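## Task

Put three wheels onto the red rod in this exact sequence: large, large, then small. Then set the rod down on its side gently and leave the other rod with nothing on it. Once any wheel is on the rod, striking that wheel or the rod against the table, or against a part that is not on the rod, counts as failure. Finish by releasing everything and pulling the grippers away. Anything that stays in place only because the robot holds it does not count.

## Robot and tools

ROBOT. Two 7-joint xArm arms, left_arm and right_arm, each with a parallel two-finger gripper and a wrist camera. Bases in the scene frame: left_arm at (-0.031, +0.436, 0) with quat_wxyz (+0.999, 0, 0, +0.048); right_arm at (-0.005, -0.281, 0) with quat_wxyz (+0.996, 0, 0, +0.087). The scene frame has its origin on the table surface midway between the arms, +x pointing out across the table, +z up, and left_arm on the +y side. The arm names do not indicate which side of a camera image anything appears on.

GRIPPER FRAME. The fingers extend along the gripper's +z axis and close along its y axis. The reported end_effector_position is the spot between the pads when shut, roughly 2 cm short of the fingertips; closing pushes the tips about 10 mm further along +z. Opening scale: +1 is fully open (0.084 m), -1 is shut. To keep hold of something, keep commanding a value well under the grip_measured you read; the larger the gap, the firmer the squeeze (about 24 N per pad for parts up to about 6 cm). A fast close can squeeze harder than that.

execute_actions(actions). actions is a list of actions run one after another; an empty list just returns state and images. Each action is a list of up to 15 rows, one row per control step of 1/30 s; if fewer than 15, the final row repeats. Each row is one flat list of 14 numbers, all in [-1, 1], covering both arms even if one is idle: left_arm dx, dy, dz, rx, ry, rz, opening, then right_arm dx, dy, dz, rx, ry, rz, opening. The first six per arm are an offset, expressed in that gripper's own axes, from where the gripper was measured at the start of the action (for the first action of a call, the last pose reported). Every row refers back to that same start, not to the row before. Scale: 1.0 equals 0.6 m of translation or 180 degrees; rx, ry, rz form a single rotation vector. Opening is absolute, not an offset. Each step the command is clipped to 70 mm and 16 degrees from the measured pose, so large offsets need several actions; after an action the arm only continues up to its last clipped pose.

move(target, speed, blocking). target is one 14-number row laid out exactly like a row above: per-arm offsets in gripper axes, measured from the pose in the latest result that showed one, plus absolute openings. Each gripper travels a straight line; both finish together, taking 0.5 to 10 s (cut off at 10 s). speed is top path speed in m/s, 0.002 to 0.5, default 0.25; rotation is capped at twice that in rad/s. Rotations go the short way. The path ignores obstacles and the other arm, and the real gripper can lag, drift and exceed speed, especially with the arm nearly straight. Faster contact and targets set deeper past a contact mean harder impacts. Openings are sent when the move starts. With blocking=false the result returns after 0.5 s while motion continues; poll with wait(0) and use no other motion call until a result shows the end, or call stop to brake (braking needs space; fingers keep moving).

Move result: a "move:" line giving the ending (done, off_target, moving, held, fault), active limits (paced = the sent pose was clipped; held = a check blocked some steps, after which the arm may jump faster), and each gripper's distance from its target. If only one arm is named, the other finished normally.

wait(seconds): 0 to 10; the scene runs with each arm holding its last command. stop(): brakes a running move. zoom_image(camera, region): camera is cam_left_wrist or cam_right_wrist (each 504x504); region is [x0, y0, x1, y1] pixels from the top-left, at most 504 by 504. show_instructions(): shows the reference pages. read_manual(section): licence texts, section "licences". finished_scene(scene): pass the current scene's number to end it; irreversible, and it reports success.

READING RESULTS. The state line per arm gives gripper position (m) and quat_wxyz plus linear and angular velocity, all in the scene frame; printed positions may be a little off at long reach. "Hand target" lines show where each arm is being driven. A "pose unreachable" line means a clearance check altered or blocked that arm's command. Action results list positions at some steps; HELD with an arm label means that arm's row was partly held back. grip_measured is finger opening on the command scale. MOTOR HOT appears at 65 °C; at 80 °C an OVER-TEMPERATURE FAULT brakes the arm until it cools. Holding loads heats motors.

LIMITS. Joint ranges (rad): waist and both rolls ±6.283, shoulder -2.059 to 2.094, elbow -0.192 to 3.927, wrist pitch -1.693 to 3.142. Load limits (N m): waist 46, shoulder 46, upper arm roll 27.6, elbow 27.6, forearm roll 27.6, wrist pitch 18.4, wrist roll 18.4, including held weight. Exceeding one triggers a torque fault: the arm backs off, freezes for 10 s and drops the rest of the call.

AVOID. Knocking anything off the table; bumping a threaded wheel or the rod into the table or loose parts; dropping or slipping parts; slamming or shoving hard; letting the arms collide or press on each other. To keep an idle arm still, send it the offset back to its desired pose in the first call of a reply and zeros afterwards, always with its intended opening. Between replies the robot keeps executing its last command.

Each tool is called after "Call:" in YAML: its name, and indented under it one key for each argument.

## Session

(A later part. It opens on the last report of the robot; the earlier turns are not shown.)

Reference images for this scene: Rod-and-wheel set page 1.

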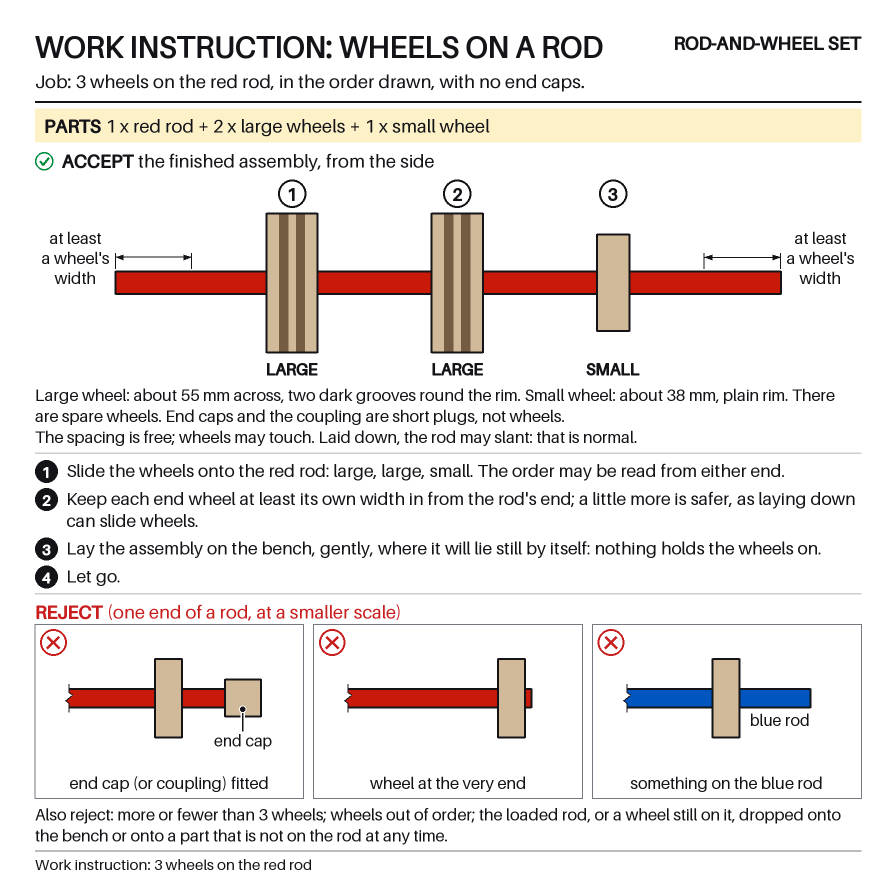

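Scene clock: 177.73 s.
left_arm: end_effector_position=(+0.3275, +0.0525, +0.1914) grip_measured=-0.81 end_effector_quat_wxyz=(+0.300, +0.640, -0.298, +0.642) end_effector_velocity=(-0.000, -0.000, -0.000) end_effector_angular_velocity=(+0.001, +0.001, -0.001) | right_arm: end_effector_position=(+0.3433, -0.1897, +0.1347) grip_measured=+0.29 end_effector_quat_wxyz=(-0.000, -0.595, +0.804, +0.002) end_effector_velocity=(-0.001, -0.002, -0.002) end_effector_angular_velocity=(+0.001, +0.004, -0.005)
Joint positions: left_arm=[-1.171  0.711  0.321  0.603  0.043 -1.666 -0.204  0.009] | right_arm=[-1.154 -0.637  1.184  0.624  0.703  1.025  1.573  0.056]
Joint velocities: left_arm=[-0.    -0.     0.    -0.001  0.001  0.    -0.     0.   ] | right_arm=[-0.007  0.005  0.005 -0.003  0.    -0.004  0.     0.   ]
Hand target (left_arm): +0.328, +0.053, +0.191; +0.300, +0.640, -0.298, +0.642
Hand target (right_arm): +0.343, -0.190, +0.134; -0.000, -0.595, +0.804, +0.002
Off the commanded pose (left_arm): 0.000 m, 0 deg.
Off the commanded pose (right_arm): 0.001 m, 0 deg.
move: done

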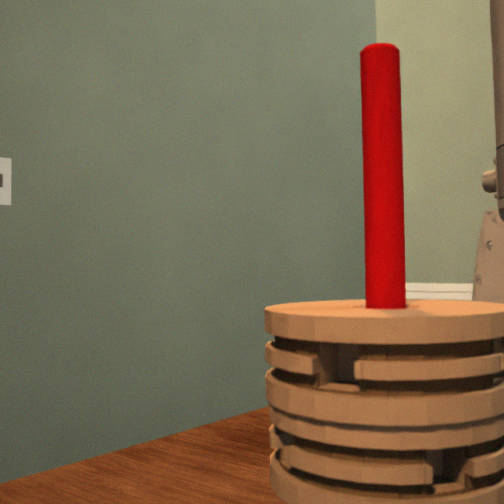

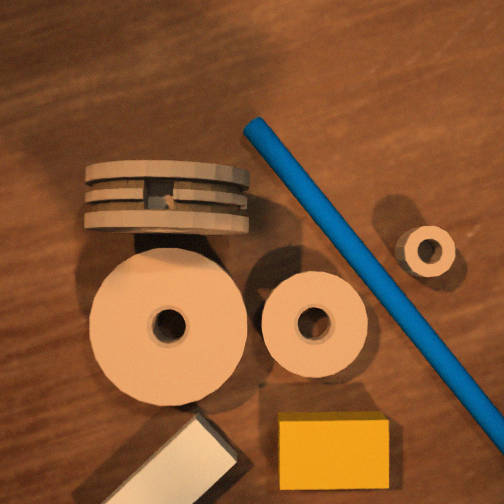

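Call:
move:
  target: [0,0,0,0,0,0,-1,-0.015,-0.004,0.182,0,0,0,0.15]
  speed: 0.12

Call:
move:
  target: [0,0,0,0,0,0,-1,0,0,0,0,0,0,-0.4]

Call:
move:
  target: [0,0,0,0,0,0,-1,-0.09,0.01,0,0,0,0,-0.4]
  speed: 0.1

Call:
move:
  target: [0,0,0,0,0,0,-1,0,0,0,0,0,0,0.15]

Call:
move:
  target: [0,0,0,0,0,0,-1,0,0,-0.04,0,0,0,0.15]

Call:
move:
  target: [0,0,0,0,0,0,-1,0.172,-0.018,0,0,0,0,-1]
  speed: 0.15

Scene clock: 196.00 s.
left_arm: end_effector_position=(+0.3275, +0.0525, +0.1914) grip_measured=-0.81 end_effector_quat_wxyz=(+0.300, +0.640, -0.298, +0.642) end_effector_velocity=(-0.000, -0.000, +0.000) end_effector_angular_velocity=(-0.001, -0.001, -0.001) | right_arm: end_effector_position=(+0.3481, -0.1817, +0.0258) grip_measured=+0.14 end_effector_quat_wxyz=(+0.000, -0.595, +0.804, +0.001) end_effector_velocity=(+0.000, +0.000, -0.002) end_effector_angular_velocity=(-0.000, +0.003, +0.001)
Joint positions: left_arm=[-1.171  0.711  0.321  0.603  0.043 -1.666 -0.204  0.009] | right_arm=[-1.61  -0.474  1.806  0.577  0.847  0.639  1.529  0.05 ]
Joint velocities: left_arm=[-0.001 -0.     0.     0.    -0.    -0.    -0.    -0.   ] | right_arm=[-0.014 -0.004  0.014  0.004  0.005  0.002 -0.004  0.   ]
Hand target (left_arm): +0.328, +0.053, +0.191; +0.300, +0.640, -0.298, +0.642
Hand target (right_arm): +0.348, -0.182, +0.026; +0.000, -0.595, +0.804, +0.002
Off the commanded pose (left_arm): 0.000 m, 0 deg.
Off the commanded pose (right_arm): 0.000 m, 0 deg.
move: done

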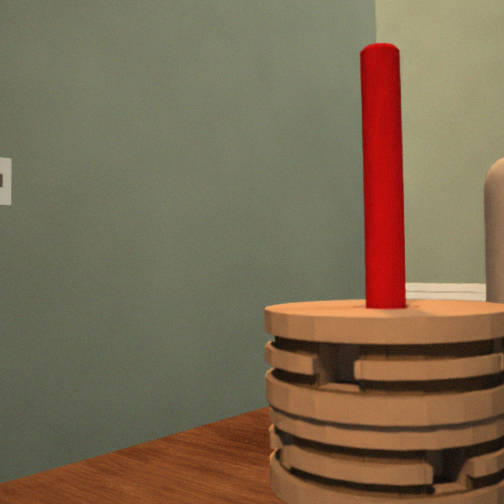

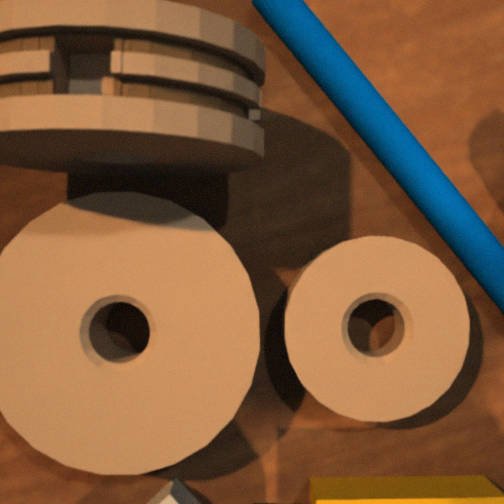

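Scene clock: 196.50 s.
left_arm: end_effector_position=(+0.3275, +0.0525, +0.1914) grip_measured=-0.81 end_effector_quat_wxyz=(+0.300, +0.640, -0.298, +0.642) end_effector_velocity=(-0.000, -0.001, +0.001) end_effector_angular_velocity=(-0.001, -0.001, -0.001) | right_arm: end_effector_position=(+0.3481, -0.1817, +0.0258) grip_measured=-0.10 end_effector_quat_wxyz=(+0.000, -0.595, +0.804, +0.001) end_effector_velocity=(-0.000, -0.000, -0.000) end_effector_angular_velocity=(-0.000, +0.000, -0.000)
Joint positions: left_arm=[-1.171  0.711  0.321  0.603  0.043 -1.666 -0.204  0.009] | right_arm=[-1.61  -0.474  1.806  0.577  0.847  0.639  1.529  0.04 ]
Joint velocities: left_arm=[-0.001 -0.     0.     0.002  0.     0.     0.    -0.   ] | right_arm=[-0. -0. -0. -0.  0. -0. -0.  0.]
Hand target (left_arm): +0.328, +0.053, +0.191; +0.300, +0.640, -0.298, +0.642
Hand target (right_arm): +0.348, -0.182, +0.026; +0.000, -0.595, +0.804, +0.001
Off the commanded pose (left_arm): 0.000 m, 0 deg.
Off the commanded pose (right_arm): 0.000 m, 0 deg.
move: done

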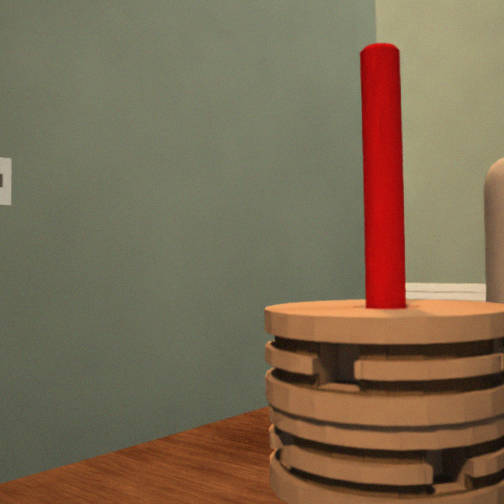

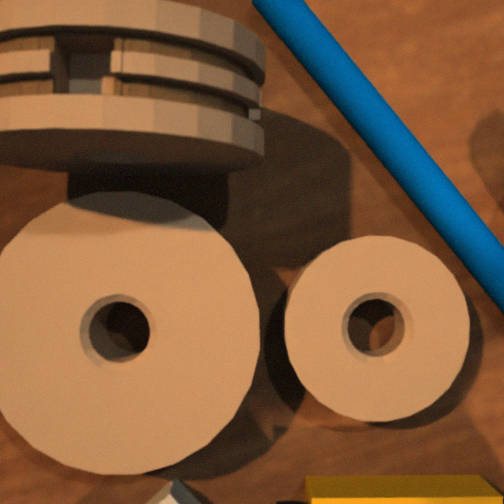

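Scene clock: 197.43 s.
left_arm: end_effector_position=(+0.3275, +0.0525, +0.1914) grip_measured=-0.81 end_effector_quat_wxyz=(+0.300, +0.640, -0.298, +0.642) end_effector_velocity=(+0.001, +0.001, +0.000) end_effector_angular_velocity=(+0.002, -0.002, +0.002) | right_arm: end_effector_position=(+0.3581, -0.1285, +0.0259) grip_measured=-0.10 end_effector_quat_wxyz=(+0.000, -0.595, +0.804, +0.002) end_effector_velocity=(+0.001, +0.001, -0.000) end_effector_angular_velocity=(-0.001, -0.000, -0.000)
Joint positions: left_arm=[-1.171  0.711  0.321  0.603  0.043 -1.666 -0.204  0.009] | right_arm=[-1.609 -0.531  1.899  0.675  0.865  0.686  1.642  0.04 ]
Joint velocities: left_arm=[ 0.002 -0.     0.     0.    -0.     0.     0.003  0.   ] | right_arm=[-0.003 -0.004  0.005  0.004  0.002  0.001  0.002  0.   ]
Hand target (left_arm): +0.328, +0.053, +0.191; +0.300, +0.640, -0.298, +0.642
Hand target (right_arm): +0.358, -0.128, +0.026; +0.000, -0.595, +0.804, +0.002
Off the commanded pose (left_arm): 0.000 m, 0 deg.
Off the commanded pose (right_arm): 0.000 m, 0 deg.
move: done

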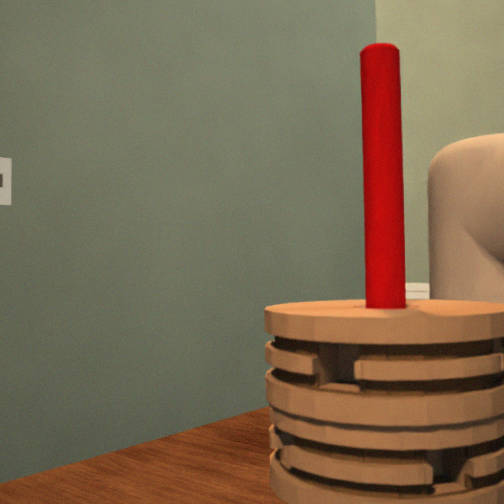

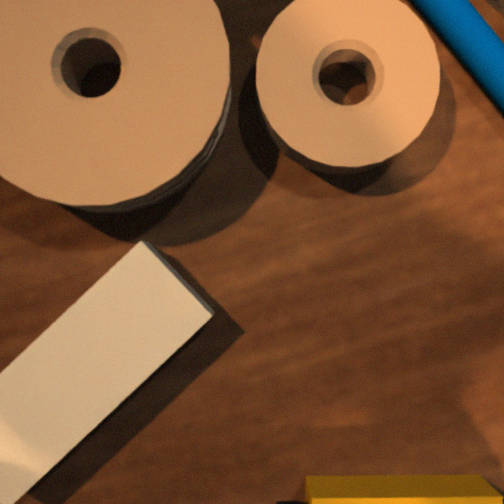

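Scene clock: 197.93 s.
left_arm: end_effector_position=(+0.3275, +0.0525, +0.1914) grip_measured=-0.81 end_effector_quat_wxyz=(+0.300, +0.640, -0.298, +0.642) end_effector_velocity=(-0.000, -0.000, -0.000) end_effector_angular_velocity=(+0.001, -0.000, -0.001) | right_arm: end_effector_position=(+0.3581, -0.1286, +0.0259) grip_measured=+0.14 end_effector_quat_wxyz=(+0.000, -0.595, +0.804, +0.002) end_effector_velocity=(+0.000, -0.000, +0.000) end_effector_angular_velocity=(+0.001, -0.000, -0.001)
Joint positions: left_arm=[-1.171  0.711  0.321  0.603  0.043 -1.666 -0.204  0.009] | right_arm=[-1.609 -0.53   1.899  0.675  0.865  0.685  1.642  0.05 ]
Joint velocities: left_arm=[-0.     0.001  0.     0.     0.001  0.     0.001  0.   ] | right_arm=[-0.     0.    -0.001  0.     0.     0.    -0.     0.   ]
Hand target (left_arm): +0.328, +0.053, +0.191; +0.300, +0.640, -0.298, +0.642
Hand target (right_arm): +0.358, -0.129, +0.026; +0.000, -0.595, +0.804, +0.002
Off the commanded pose (left_arm): 0.000 m, 0 deg.
Off the commanded pose (right_arm): 0.000 m, 0 deg.
move: done

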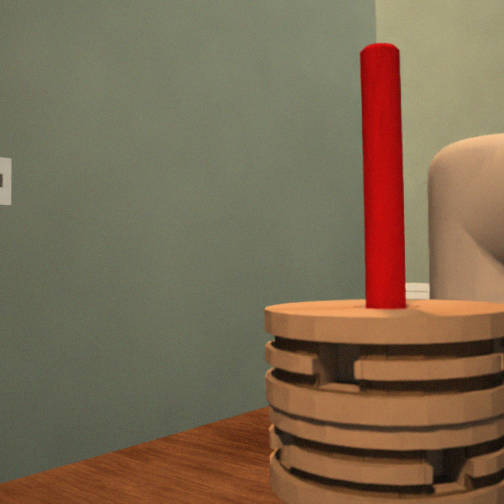

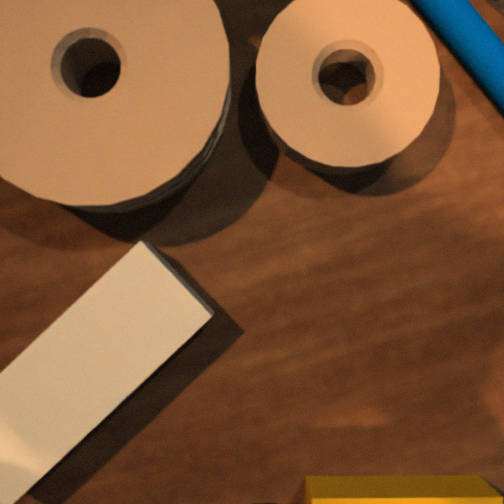

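Scene clock: 198.73 s.
left_arm: end_effector_position=(+0.3275, +0.0525, +0.1914) grip_measured=-0.81 end_effector_quat_wxyz=(+0.300, +0.640, -0.298, +0.642) end_effector_velocity=(+0.000, -0.001, +0.001) end_effector_angular_velocity=(-0.003, -0.001, -0.001) | right_arm: end_effector_position=(+0.3580, -0.1286, +0.0497) grip_measured=+0.14 end_effector_quat_wxyz=(+0.000, -0.595, +0.804, +0.002) end_effector_velocity=(-0.000, -0.001, +0.002) end_effector_angular_velocity=(-0.002, -0.001, -0.000)
Joint positions: left_arm=[-1.171  0.711  0.321  0.603  0.043 -1.666 -0.204  0.009] | right_arm=[-1.499 -0.494  1.764  0.67   0.779  0.73   1.699  0.05 ]
Joint velocities: left_arm=[-0.    -0.001 -0.     0.002  0.    -0.    -0.002 -0.   ] | right_arm=[ 0.01   0.    -0.011 -0.001 -0.005  0.002  0.003  0.   ]
Hand target (left_arm): +0.328, +0.053, +0.191; +0.300, +0.640, -0.298, +0.642
Hand target (right_arm): +0.358, -0.129, +0.050; +0.000, -0.595, +0.804, +0.002
Off the commanded pose (left_arm): 0.000 m, 0 deg.
Off the commanded pose (right_arm): 0.000 m, 0 deg.
move: done

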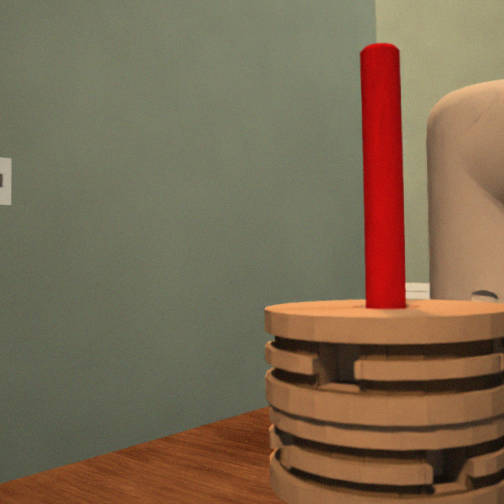

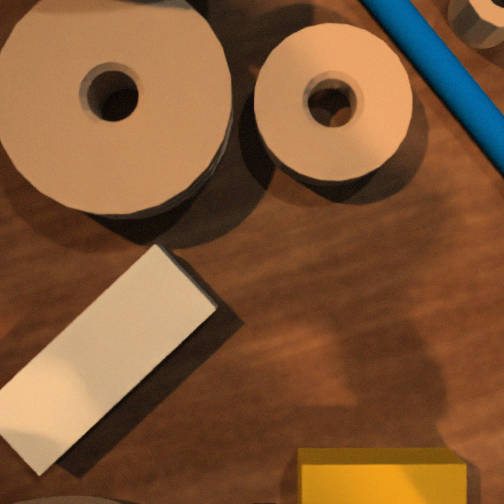

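Scene clock: 199.87 s.
left_arm: end_effector_position=(+0.3275, +0.0525, +0.1914) grip_measured=-0.81 end_effector_quat_wxyz=(+0.300, +0.640, -0.298, +0.642) end_effector_velocity=(+0.000, +0.000, -0.000) end_effector_angular_velocity=(-0.000, +0.000, +0.001) | right_arm: end_effector_position=(+0.3386, -0.2302, +0.0498) grip_measured=-1.00 end_effector_quat_wxyz=(+0.000, -0.595, +0.804, +0.001) end_effector_velocity=(-0.002, -0.002, +0.000) end_effector_angular_velocity=(+0.001, +0.001, -0.003)
Joint positions: left_arm=[-1.171  0.711  0.321  0.603  0.043 -1.666 -0.204  0.009] | right_arm=[-1.453 -0.43   1.513  0.503  0.74   0.67   1.474  0.   ]
Joint velocities: left_arm=[ 0.001  0.     0.     0.    -0.001  0.    -0.001  0.   ] | right_arm=[ 0.008 -0.001 -0.013 -0.006  0.001  0.002 -0.005  0.   ]
Hand target (left_arm): +0.328, +0.053, +0.191; +0.300, +0.640, -0.298, +0.642
Hand target (right_arm): +0.338, -0.231, +0.050; +0.000, -0.595, +0.804, +0.001
Off the commanded pose (left_arm): 0.000 m, 0 deg.
Off the commanded pose (right_arm): 0.001 m, 0 deg.
move: done

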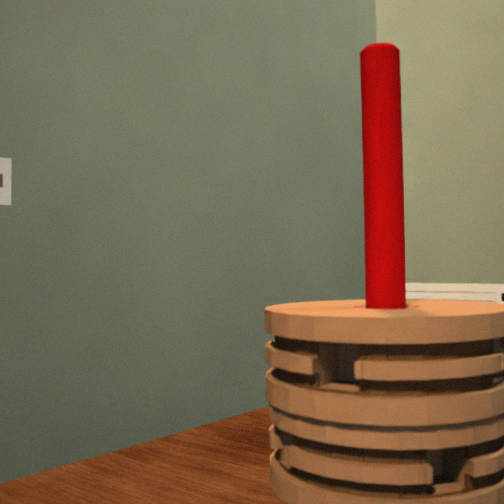

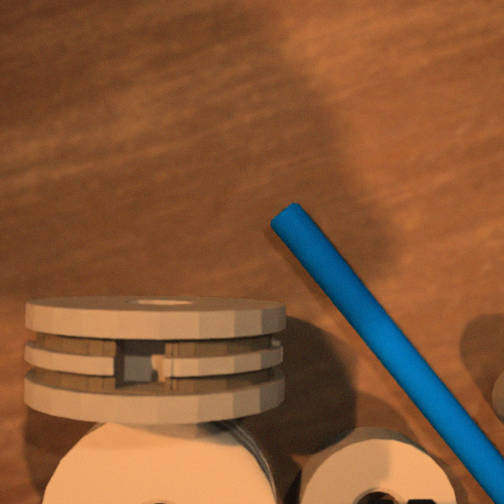

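Call:
move:
  target: [0,0,0,0,0,0,-1,0.003,-0.003,0.030,0,0,0,-1]
  speed: 0.02

Call:
move:
  target: [0,0,0,0,0,0,-1,-0.045,0.01,0.002,0,0,0,-1]
  speed: 0.03

Call:
move:
  target: [0,0,0,0,0,0,-1,0,0,-0.17,0,0,0,0.15]

Scene clock: 232.17 s.
left_arm: end_effector_position=(+0.3275, +0.0525, +0.1914) grip_measured=-0.81 end_effector_quat_wxyz=(+0.300, +0.640, -0.298, +0.642) end_effector_velocity=(+0.000, -0.000, +0.000) end_effector_angular_velocity=(-0.001, -0.000, +0.000) | right_arm: end_effector_position=(+0.3417, -0.2324, +0.0331) grip_measured=-1.00 end_effector_quat_wxyz=(+0.002, -0.595, +0.804, +0.000) end_effector_velocity=(-0.000, -0.000, -0.001) end_effector_angular_velocity=(+0.000, +0.002, +0.000)
Joint positions: left_arm=[-1.171  0.711  0.321  0.603  0.043 -1.666 -0.204  0.009] | right_arm=[-1.6   -0.397  1.669  0.505  0.758  0.598  1.458  0.   ]
Joint velocities: left_arm=[-0.001 -0.     0.     0.    -0.001 -0.    -0.001 -0.   ] | right_arm=[-0.011  0.001  0.011  0.     0.001 -0.002 -0.002  0.   ]
Hand target (left_arm): +0.328, +0.053, +0.191; +0.300, +0.640, -0.298, +0.642
Hand target (right_arm): +0.340, -0.232, +0.032; +0.001, -0.595, +0.804, +0.001
Off the commanded pose (left_arm): 0.000 m, 0 deg.
Off the commanded pose (right_arm): 0.002 m, 0 deg.
move: done

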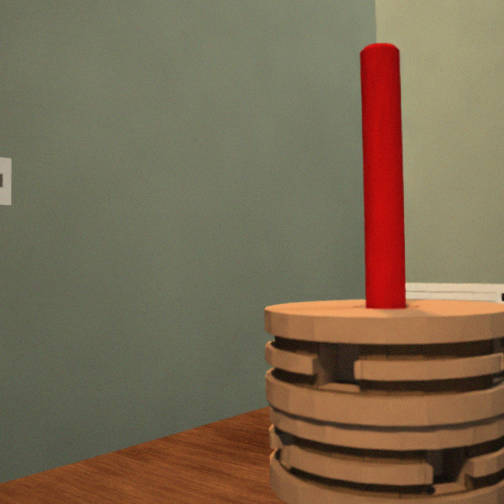

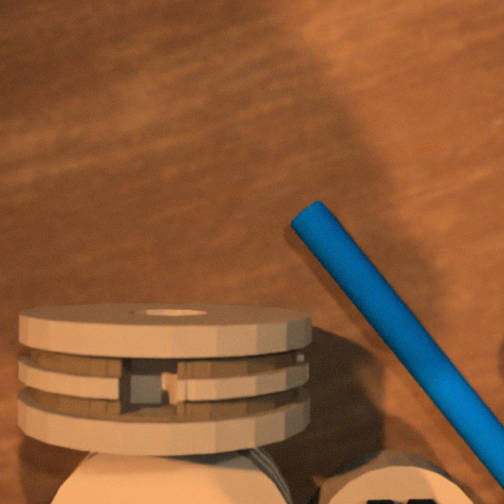

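Scene clock: 233.40 s.
left_arm: end_effector_position=(+0.3275, +0.0525, +0.1914) grip_measured=-0.81 end_effector_quat_wxyz=(+0.300, +0.640, -0.298, +0.642) end_effector_velocity=(+0.000, -0.000, +0.000) end_effector_angular_velocity=(-0.002, -0.001, -0.000) | right_arm: end_effector_position=(+0.3448, -0.2054, +0.0325) grip_measured=-1.00 end_effector_quat_wxyz=(+0.003, -0.594, +0.804, -0.000) end_effector_velocity=(-0.001, +0.001, -0.001) end_effector_angular_velocity=(-0.000, +0.003, -0.000)
Joint positions: left_arm=[-1.171  0.711  0.321  0.603  0.043 -1.666 -0.204  0.009] | right_arm=[-1.58  -0.415  1.718  0.532  0.776  0.608  1.52   0.   ]
Joint velocities: left_arm=[ 0.    -0.    -0.     0.002  0.     0.    -0.001  0.   ] | right_arm=[-0.002 -0.001  0.005  0.     0.     0.001  0.003  0.   ]
Hand target (left_arm): +0.328, +0.053, +0.191; +0.300, +0.640, -0.298, +0.642
Hand target (right_arm): +0.344, -0.205, +0.032; +0.002, -0.595, +0.804, +0.000
Off the commanded pose (left_arm): 0.000 m, 0 deg.
Off the commanded pose (right_arm): 0.001 m, 0 deg.
move: done

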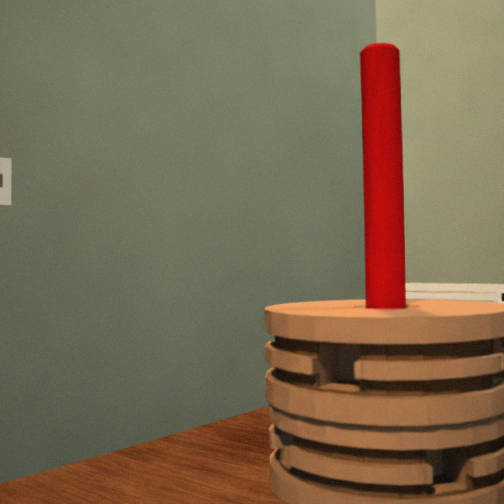

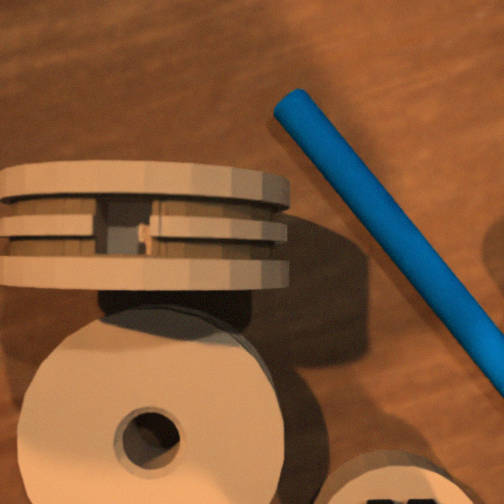

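Scene clock: 234.57 s.
left_arm: end_effector_position=(+0.3275, +0.0525, +0.1914) grip_measured=-0.81 end_effector_quat_wxyz=(+0.300, +0.640, -0.298, +0.642) end_effector_velocity=(-0.000, -0.000, -0.000) end_effector_angular_velocity=(+0.001, -0.001, -0.001) | right_arm: end_effector_position=(+0.3441, -0.2055, +0.1341) grip_measured=+0.14 end_effector_quat_wxyz=(+0.003, -0.594, +0.804, -0.000) end_effector_velocity=(-0.000, +0.001, +0.002) end_effector_angular_velocity=(-0.002, -0.002, +0.003)
Joint positions: left_arm=[-1.171  0.711  0.321  0.603  0.043 -1.666 -0.204  0.009] | right_arm=[-1.15  -0.61   1.149  0.605  0.676  0.996  1.554  0.05 ]
Joint velocities: left_arm=[-0.     0.001  0.     0.001  0.    -0.     0.001 -0.   ] | right_arm=[ 0.007 -0.006 -0.006  0.    -0.     0.005 -0.001 -0.   ]
Hand target (left_arm): +0.328, +0.053, +0.191; +0.300, +0.640, -0.298, +0.642
Hand target (right_arm): +0.344, -0.205, +0.134; +0.003, -0.594, +0.804, -0.000
Off the commanded pose (left_arm): 0.000 m, 0 deg.
Off the commanded pose (right_arm): 0.001 m, 0 deg.
move: done

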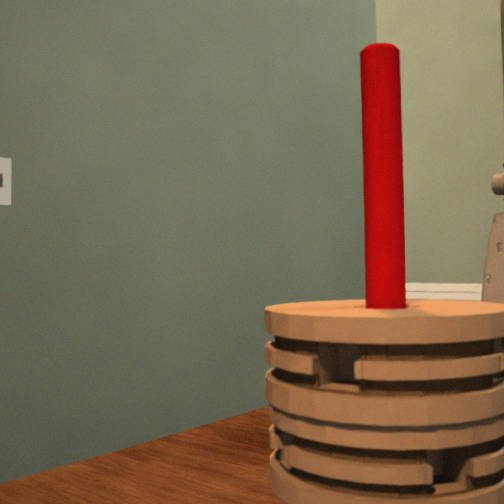

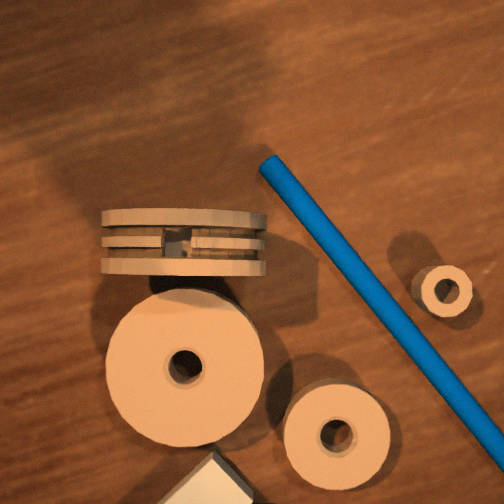

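Call:
move:
  target: [0,0,0,0,0,0,-1,0,-0.002,0.012,0,0,-0.583,0.15]
  speed: 0.45

Scene clock: 248.93 s.
left_arm: end_effector_position=(+0.3275, +0.0525, +0.1914) grip_measured=-0.81 end_effector_quat_wxyz=(+0.300, +0.640, -0.298, +0.642) end_effector_velocity=(+0.000, -0.000, +0.000) end_effector_angular_velocity=(-0.001, +0.000, -0.000) | right_arm: end_effector_position=(+0.3452, -0.2061, +0.1271) grip_measured=+0.14 end_effector_quat_wxyz=(-0.001, +1.000, -0.019, +0.002) end_effector_velocity=(+0.000, +0.000, -0.000) end_effector_angular_velocity=(+0.002, -0.001, +0.009)
Joint positions: left_arm=[-1.171  0.711  0.321  0.603  0.043 -1.666 -0.204  0.009] | right_arm=[-0.835 -0.356  0.871  0.569  0.37   0.834 -0.037  0.05 ]
Joint velocities: left_arm=[-0.    -0.     0.     0.     0.     0.    -0.001  0.   ] | right_arm=[ 0.003  0.    -0.003 -0.001  0.001 -0.002 -0.011 -0.   ]
Hand target (left_arm): +0.328, +0.053, +0.191; +0.300, +0.640, -0.298, +0.642
Hand target (right_arm): +0.345, -0.206, +0.127; -0.001, +1.000, -0.019, +0.002
Off the commanded pose (left_arm): 0.000 m, 0 deg.
Off the commanded pose (right_arm): 0.000 m, 0 deg.
move: done

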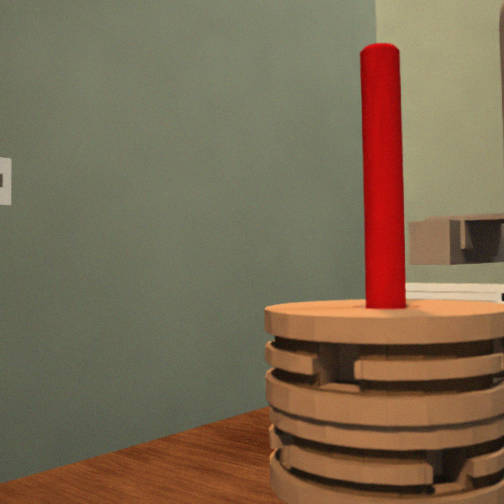

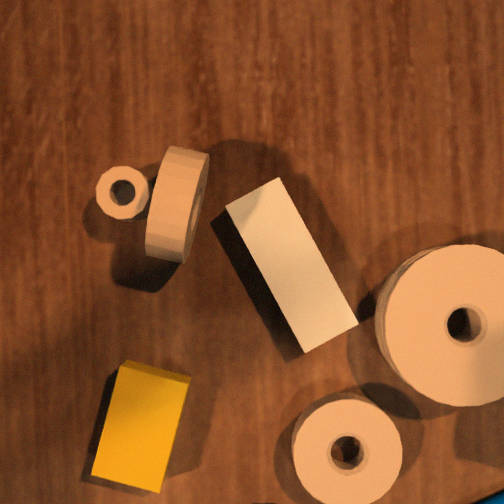

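Call:
move:
  target: [0,0,0,0,0,0,-1,-0.005,0.003,0.13,0,0,0.045,0.15]
  speed: 0.15

Call:
move:
  target: [0,0,0,0,0,0,-1,0,0,0.047,0,0,0,0.15]
  speed: 0.04

Call:
move:
  target: [0,0,0,0,0,0,-1,0,0,0,0,0,0,-0.5]

Call:
move:
  target: [0,0,0,0,0,0,-1,0,0,-0.1,0,0,0,-0.5]
  speed: 0.15

Scene clock: 264.03 s.
left_arm: end_effector_position=(+0.3275, +0.0525, +0.1914) grip_measured=-0.81 end_effector_quat_wxyz=(+0.300, +0.640, -0.298, +0.642) end_effector_velocity=(-0.000, +0.000, -0.000) end_effector_angular_velocity=(+0.001, +0.001, -0.000) | right_arm: end_effector_position=(+0.3428, -0.2079, +0.0495) grip_measured=+0.14 end_effector_quat_wxyz=(-0.002, +0.996, -0.090, +0.003) end_effector_velocity=(-0.001, +0.000, -0.002) end_effector_angular_velocity=(-0.011, +0.009, -0.001)
Joint positions: left_arm=[-1.171  0.711  0.321  0.603  0.043 -1.666 -0.204  0.009] | right_arm=[-0.981 -0.061  1.031  0.479  0.111  0.507  0.307  0.05 ]
Joint velocities: left_arm=[-0.     0.    -0.    -0.001  0.    -0.     0.    -0.   ] | right_arm=[-0.011  0.018  0.01   0.006 -0.05   0.006  0.044  0.   ]
Hand target (left_arm): +0.328, +0.053, +0.191; +0.300, +0.640, -0.298, +0.642
Hand target (right_arm): +0.343, -0.208, +0.049; -0.001, +0.996, -0.090, +0.002
Off the commanded pose (left_arm): 0.000 m, 0 deg.
Off the commanded pose (right_arm): 0.001 m, 0 deg.
move: done

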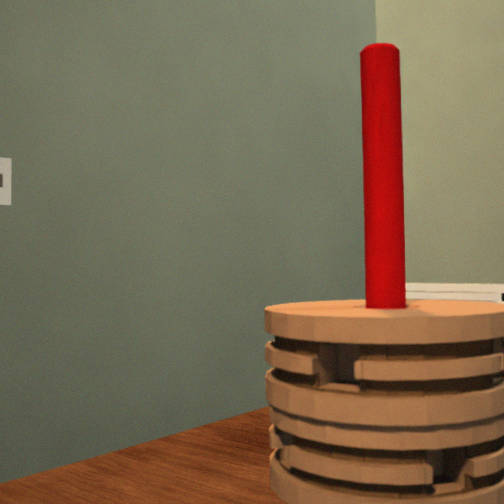

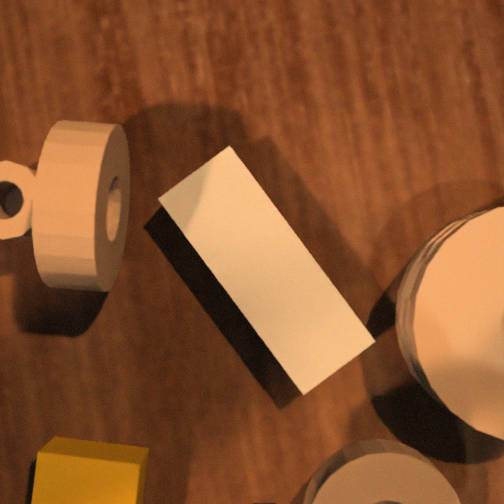

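Scene clock: 265.10 s.
left_arm: end_effector_position=(+0.3275, +0.0525, +0.1914) grip_measured=-0.81 end_effector_quat_wxyz=(+0.300, +0.640, -0.298, +0.642) end_effector_velocity=(+0.000, +0.000, -0.000) end_effector_angular_velocity=(+0.001, -0.000, +0.000) | right_arm: end_effector_position=(+0.3432, -0.2080, +0.0216) grip_measured=+0.14 end_effector_quat_wxyz=(-0.002, +0.996, -0.090, +0.003) end_effector_velocity=(+0.001, -0.000, -0.001) end_effector_angular_velocity=(-0.011, +0.002, -0.005)
Joint positions: left_arm=[-1.171  0.711  0.321  0.603  0.043 -1.666 -0.204  0.009] | right_arm=[-0.983  0.119  0.973  0.477 -0.241  0.414  0.562  0.05 ]
Joint velocities: left_arm=[ 0.001 -0.     0.    -0.     0.001  0.     0.001  0.   ] | right_arm=[ 0.019  0.01  -0.02   0.007 -0.041  0.007  0.04   0.   ]
Hand target (left_arm): +0.328, +0.053, +0.191; +0.300, +0.640, -0.298, +0.642
Hand target (right_arm): +0.343, -0.208, +0.021; -0.001, +0.996, -0.090, +0.003
Off the commanded pose (left_arm): 0.000 m, 0 deg.
Off the commanded pose (right_arm): 0.000 m, 0 deg.
move: done

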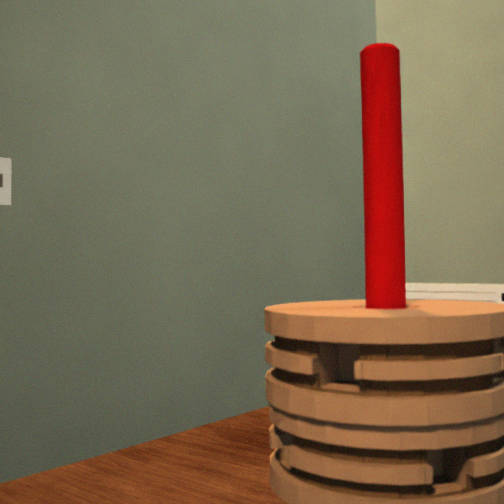

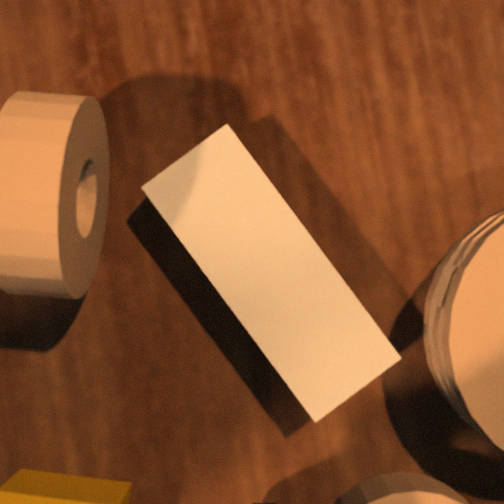

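Scene clock: 265.60 s.
left_arm: end_effector_position=(+0.3275, +0.0525, +0.1914) grip_measured=-0.81 end_effector_quat_wxyz=(+0.300, +0.640, -0.298, +0.642) end_effector_velocity=(-0.000, -0.000, -0.000) end_effector_angular_velocity=(+0.001, -0.000, -0.001) | right_arm: end_effector_position=(+0.3432, -0.2081, +0.0216) grip_measured=-0.13 end_effector_quat_wxyz=(-0.002, +0.996, -0.090, +0.003) end_effector_velocity=(-0.000, -0.000, +0.000) end_effector_angular_velocity=(-0.000, +0.000, -0.001)
Joint positions: left_arm=[-1.171  0.711  0.321  0.603  0.043 -1.666 -0.204  0.009] | right_arm=[-0.983  0.119  0.973  0.477 -0.241  0.414  0.562  0.038]
Joint velocities: left_arm=[-0.001 -0.    -0.    -0.001  0.001  0.     0.001 -0.   ] | right_arm=[-0.001 -0.001  0.001 -0.     0.001  0.    -0.     0.   ]
Hand target (left_arm): +0.328, +0.053, +0.191; +0.300, +0.640, -0.298, +0.642
Hand target (right_arm): +0.343, -0.208, +0.022; -0.002, +0.996, -0.090, +0.003
Off the commanded pose (left_arm): 0.000 m, 0 deg.
Off the commanded pose (right_arm): 0.000 m, 0 deg.
move: done

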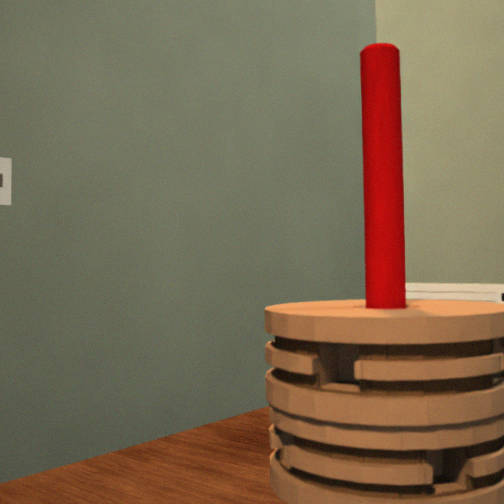

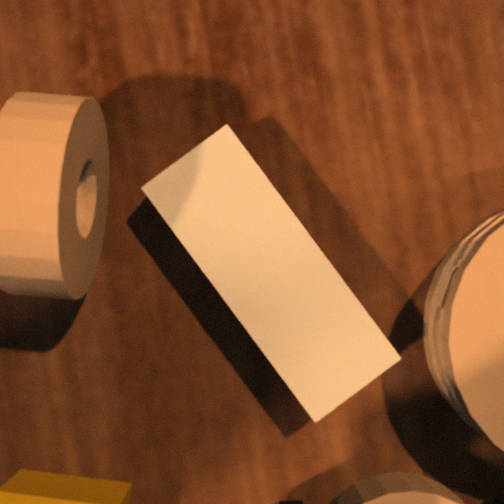

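Scene clock: 266.60 s.
left_arm: end_effector_position=(+0.3275, +0.0525, +0.1914) grip_measured=-0.81 end_effector_quat_wxyz=(+0.300, +0.640, -0.298, +0.642) end_effector_velocity=(+0.001, +0.001, +0.000) end_effector_angular_velocity=(-0.001, +0.001, +0.002) | right_arm: end_effector_position=(+0.3425, -0.2078, +0.0812) grip_measured=-0.13 end_effector_quat_wxyz=(-0.002, +0.996, -0.090, +0.002) end_effector_velocity=(+0.000, -0.000, +0.002) end_effector_angular_velocity=(+0.006, -0.005, +0.003)
Joint positions: left_arm=[-1.171  0.711  0.321  0.603  0.043 -1.666 -0.204  0.009] | right_arm=[-0.922 -0.224  0.985  0.505  0.316  0.649  0.153  0.038]
Joint velocities: left_arm=[ 0.001 -0.     0.    -0.    -0.001 -0.    -0.001  0.   ] | right_arm=[ 0.01  -0.009 -0.012 -0.002  0.017  0.001 -0.018 -0.   ]
Hand target (left_arm): +0.328, +0.053, +0.191; +0.300, +0.640, -0.298, +0.642
Hand target (right_arm): +0.343, -0.208, +0.081; -0.002, +0.996, -0.090, +0.003
Off the commanded pose (left_arm): 0.000 m, 0 deg.
Off the commanded pose (right_arm): 0.001 m, 0 deg.
move: done

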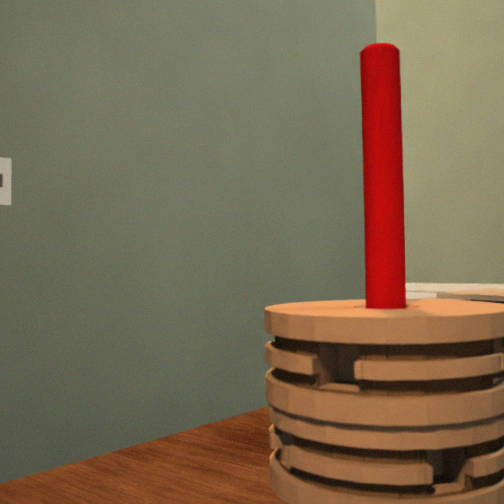

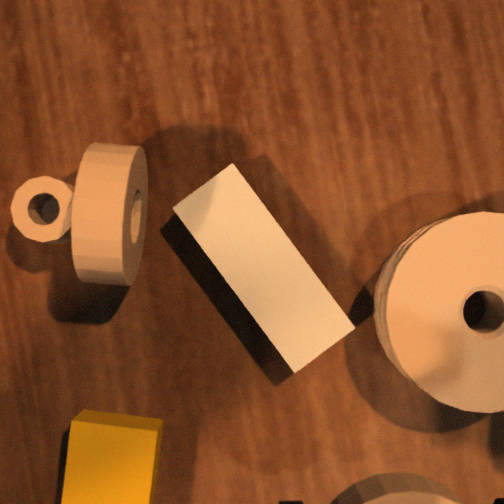

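Call:
move:
  target: [0,0,0,0,0,0,-1,0,0,-0.43,0,0,0.443,-0.5]
  speed: 0.35

Call:
move:
  target: [0,0,0,0,0,0,-1,-0.418,0.009,0,0,0,0,-0.5]

Scene clock: 276.17 s.
left_arm: end_effector_position=(+0.3275, +0.0525, +0.1914) grip_measured=-0.81 end_effector_quat_wxyz=(+0.300, +0.640, -0.298, +0.642) end_effector_velocity=(+0.000, +0.000, +0.000) end_effector_angular_velocity=(-0.001, -0.000, +0.001) | right_arm: end_effector_position=(+0.3409, -0.2077, +0.3386) grip_measured=-0.13 end_effector_quat_wxyz=(+0.003, -0.708, +0.706, -0.000) end_effector_velocity=(+0.000, +0.001, +0.002) end_effector_angular_velocity=(-0.002, -0.000, -0.004)
Joint positions: left_arm=[-1.171  0.711  0.321  0.603  0.043 -1.666 -0.204  0.009] | right_arm=[-1.049 -0.67   0.756  1.046  0.445  1.565  1.33   0.038]
Joint velocities: left_arm=[ 0.001 -0.     0.     0.     0.    -0.    -0.    -0.   ] | right_arm=[-0.002  0.001  0.002  0.008 -0.001  0.005  0.007 -0.   ]
Hand target (left_arm): +0.328, +0.053, +0.191; +0.300, +0.640, -0.298, +0.642
Hand target (right_arm): +0.341, -0.208, +0.339; -0.003, +0.708, -0.706, +0.000
Off the commanded pose (left_arm): 0.000 m, 0 deg.
Off the commanded pose (right_arm): 0.001 m, 0 deg.
move: done

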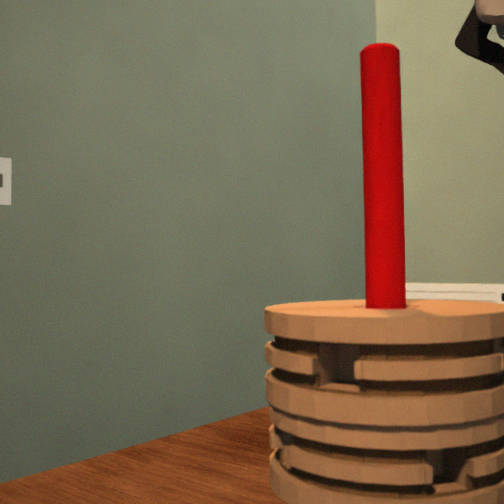

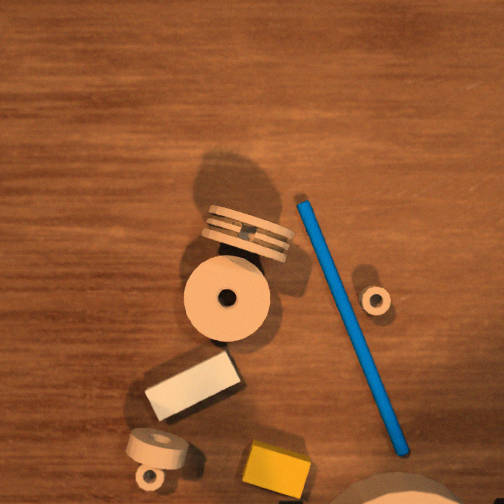

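Scene clock: 277.70 s.
left_arm: end_effector_position=(+0.3275, +0.0525, +0.1914) grip_measured=-0.81 end_effector_quat_wxyz=(+0.300, +0.640, -0.298, +0.642) end_effector_velocity=(+0.000, -0.000, +0.000) end_effector_angular_velocity=(-0.001, +0.000, -0.001) | right_arm: end_effector_position=(+0.3346, +0.0425, +0.3389) grip_measured=-0.13 end_effector_quat_wxyz=(+0.003, -0.708, +0.706, +0.001) end_effector_velocity=(-0.003, +0.006, -0.000) end_effector_angular_velocity=(-0.004, +0.003, +0.012)
Joint positions: left_arm=[-1.171  0.711  0.321  0.603  0.043 -1.666 -0.204  0.009] | right_arm=[-1.157 -0.624  1.306  1.431  0.603  1.605  1.861  0.038]
Joint velocities: left_arm=[ 0.001 -0.    -0.     0.001  0.002 -0.    -0.001  0.   ] | right_arm=[-0.006  0.001  0.018  0.015 -0.     0.006  0.005 -0.   ]
Hand target (left_arm): +0.328, +0.053, +0.191; +0.300, +0.640, -0.298, +0.642
Hand target (right_arm): +0.334, +0.043, +0.339; -0.003, +0.708, -0.706, -0.001
Off the commanded pose (left_arm): 0.000 m, 0 deg.
Off the commanded pose (right_arm): 0.001 m, 0 deg.
move: done

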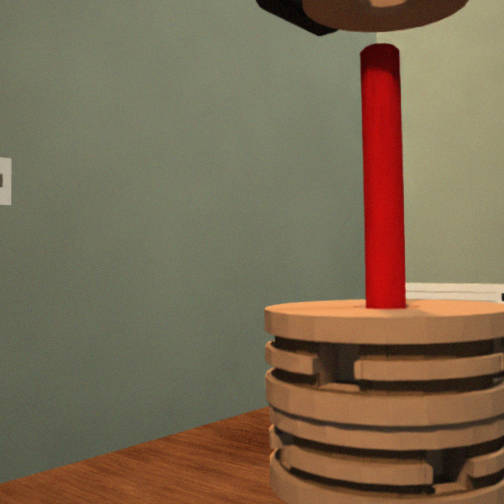

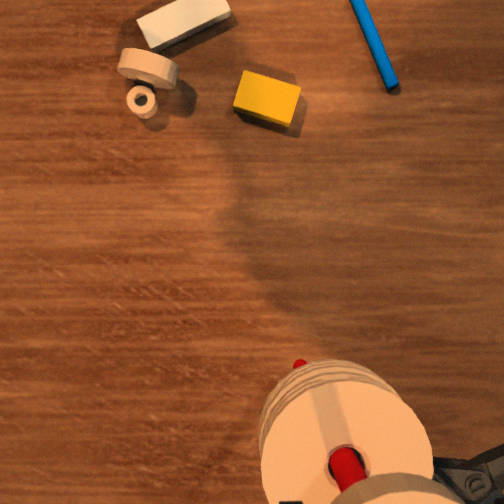

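Call:
move:
  target: [0,0,0,0,0,0,-1,-0.0008,-0.005,0.008,0,0,0,-0.5]
  speed: 0.015

Call:
zoom_image:
  camera: "cam_left_wrist"
  region: [280,0,480,120]

Scene clock: 295.20 s.
left_arm: end_effector_position=(+0.3275, +0.0525, +0.1914) grip_measured=-0.81 end_effector_quat_wxyz=(+0.300, +0.640, -0.298, +0.642) end_effector_velocity=(+0.001, +0.001, -0.000) end_effector_angular_velocity=(+0.001, +0.000, +0.003) | right_arm: end_effector_position=(+0.3376, +0.0430, +0.3342) grip_measured=-0.13 end_effector_quat_wxyz=(+0.003, -0.708, +0.706, +0.001) end_effector_velocity=(+0.000, +0.001, -0.000) end_effector_angular_velocity=(-0.000, -0.002, +0.001)
Joint positions: left_arm=[-1.171  0.711  0.321  0.603  0.043 -1.666 -0.204  0.009] | right_arm=[-1.169 -0.624  1.32   1.426  0.606  1.593  1.858  0.038]
Joint velocities: left_arm=[ 0.001 -0.     0.    -0.001 -0.001  0.    -0.    -0.   ] | right_arm=[-0.001 -0.001  0.002  0.     0.001 -0.003 -0.    -0.   ]
Hand target (left_arm): +0.328, +0.053, +0.191; +0.300, +0.640, -0.298, +0.642
Hand target (right_arm): +0.338, +0.043, +0.334; -0.003, +0.708, -0.706, -0.001
Off the commanded pose (left_arm): 0.000 m, 0 deg.
Off the commanded pose (right_arm): 0.000 m, 0 deg.
move: done

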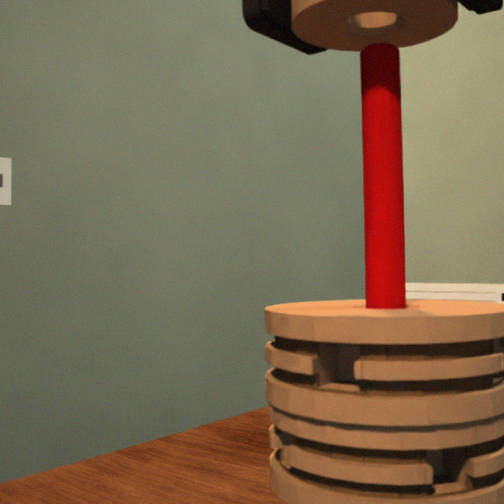

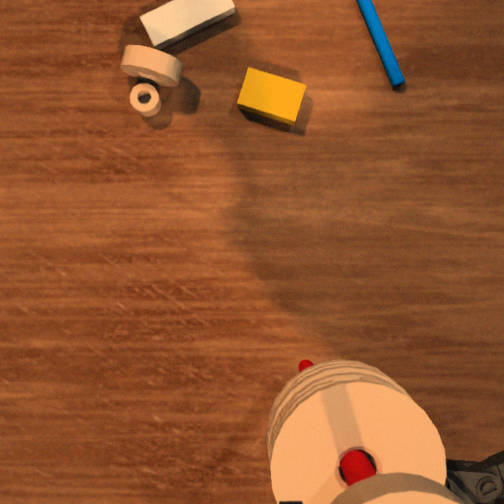

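Region (280, 0, 480, 120) of cam_left_wrist's 504x504 image, scaled by 2.520, with more detail than that image has; it fills the top 302 rows of this view, and the rest is white.

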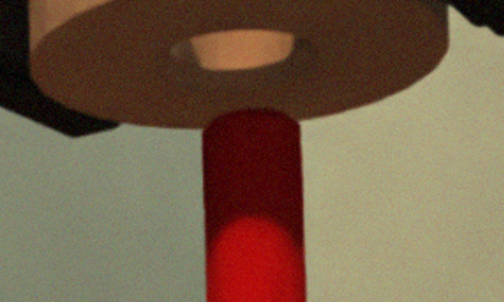

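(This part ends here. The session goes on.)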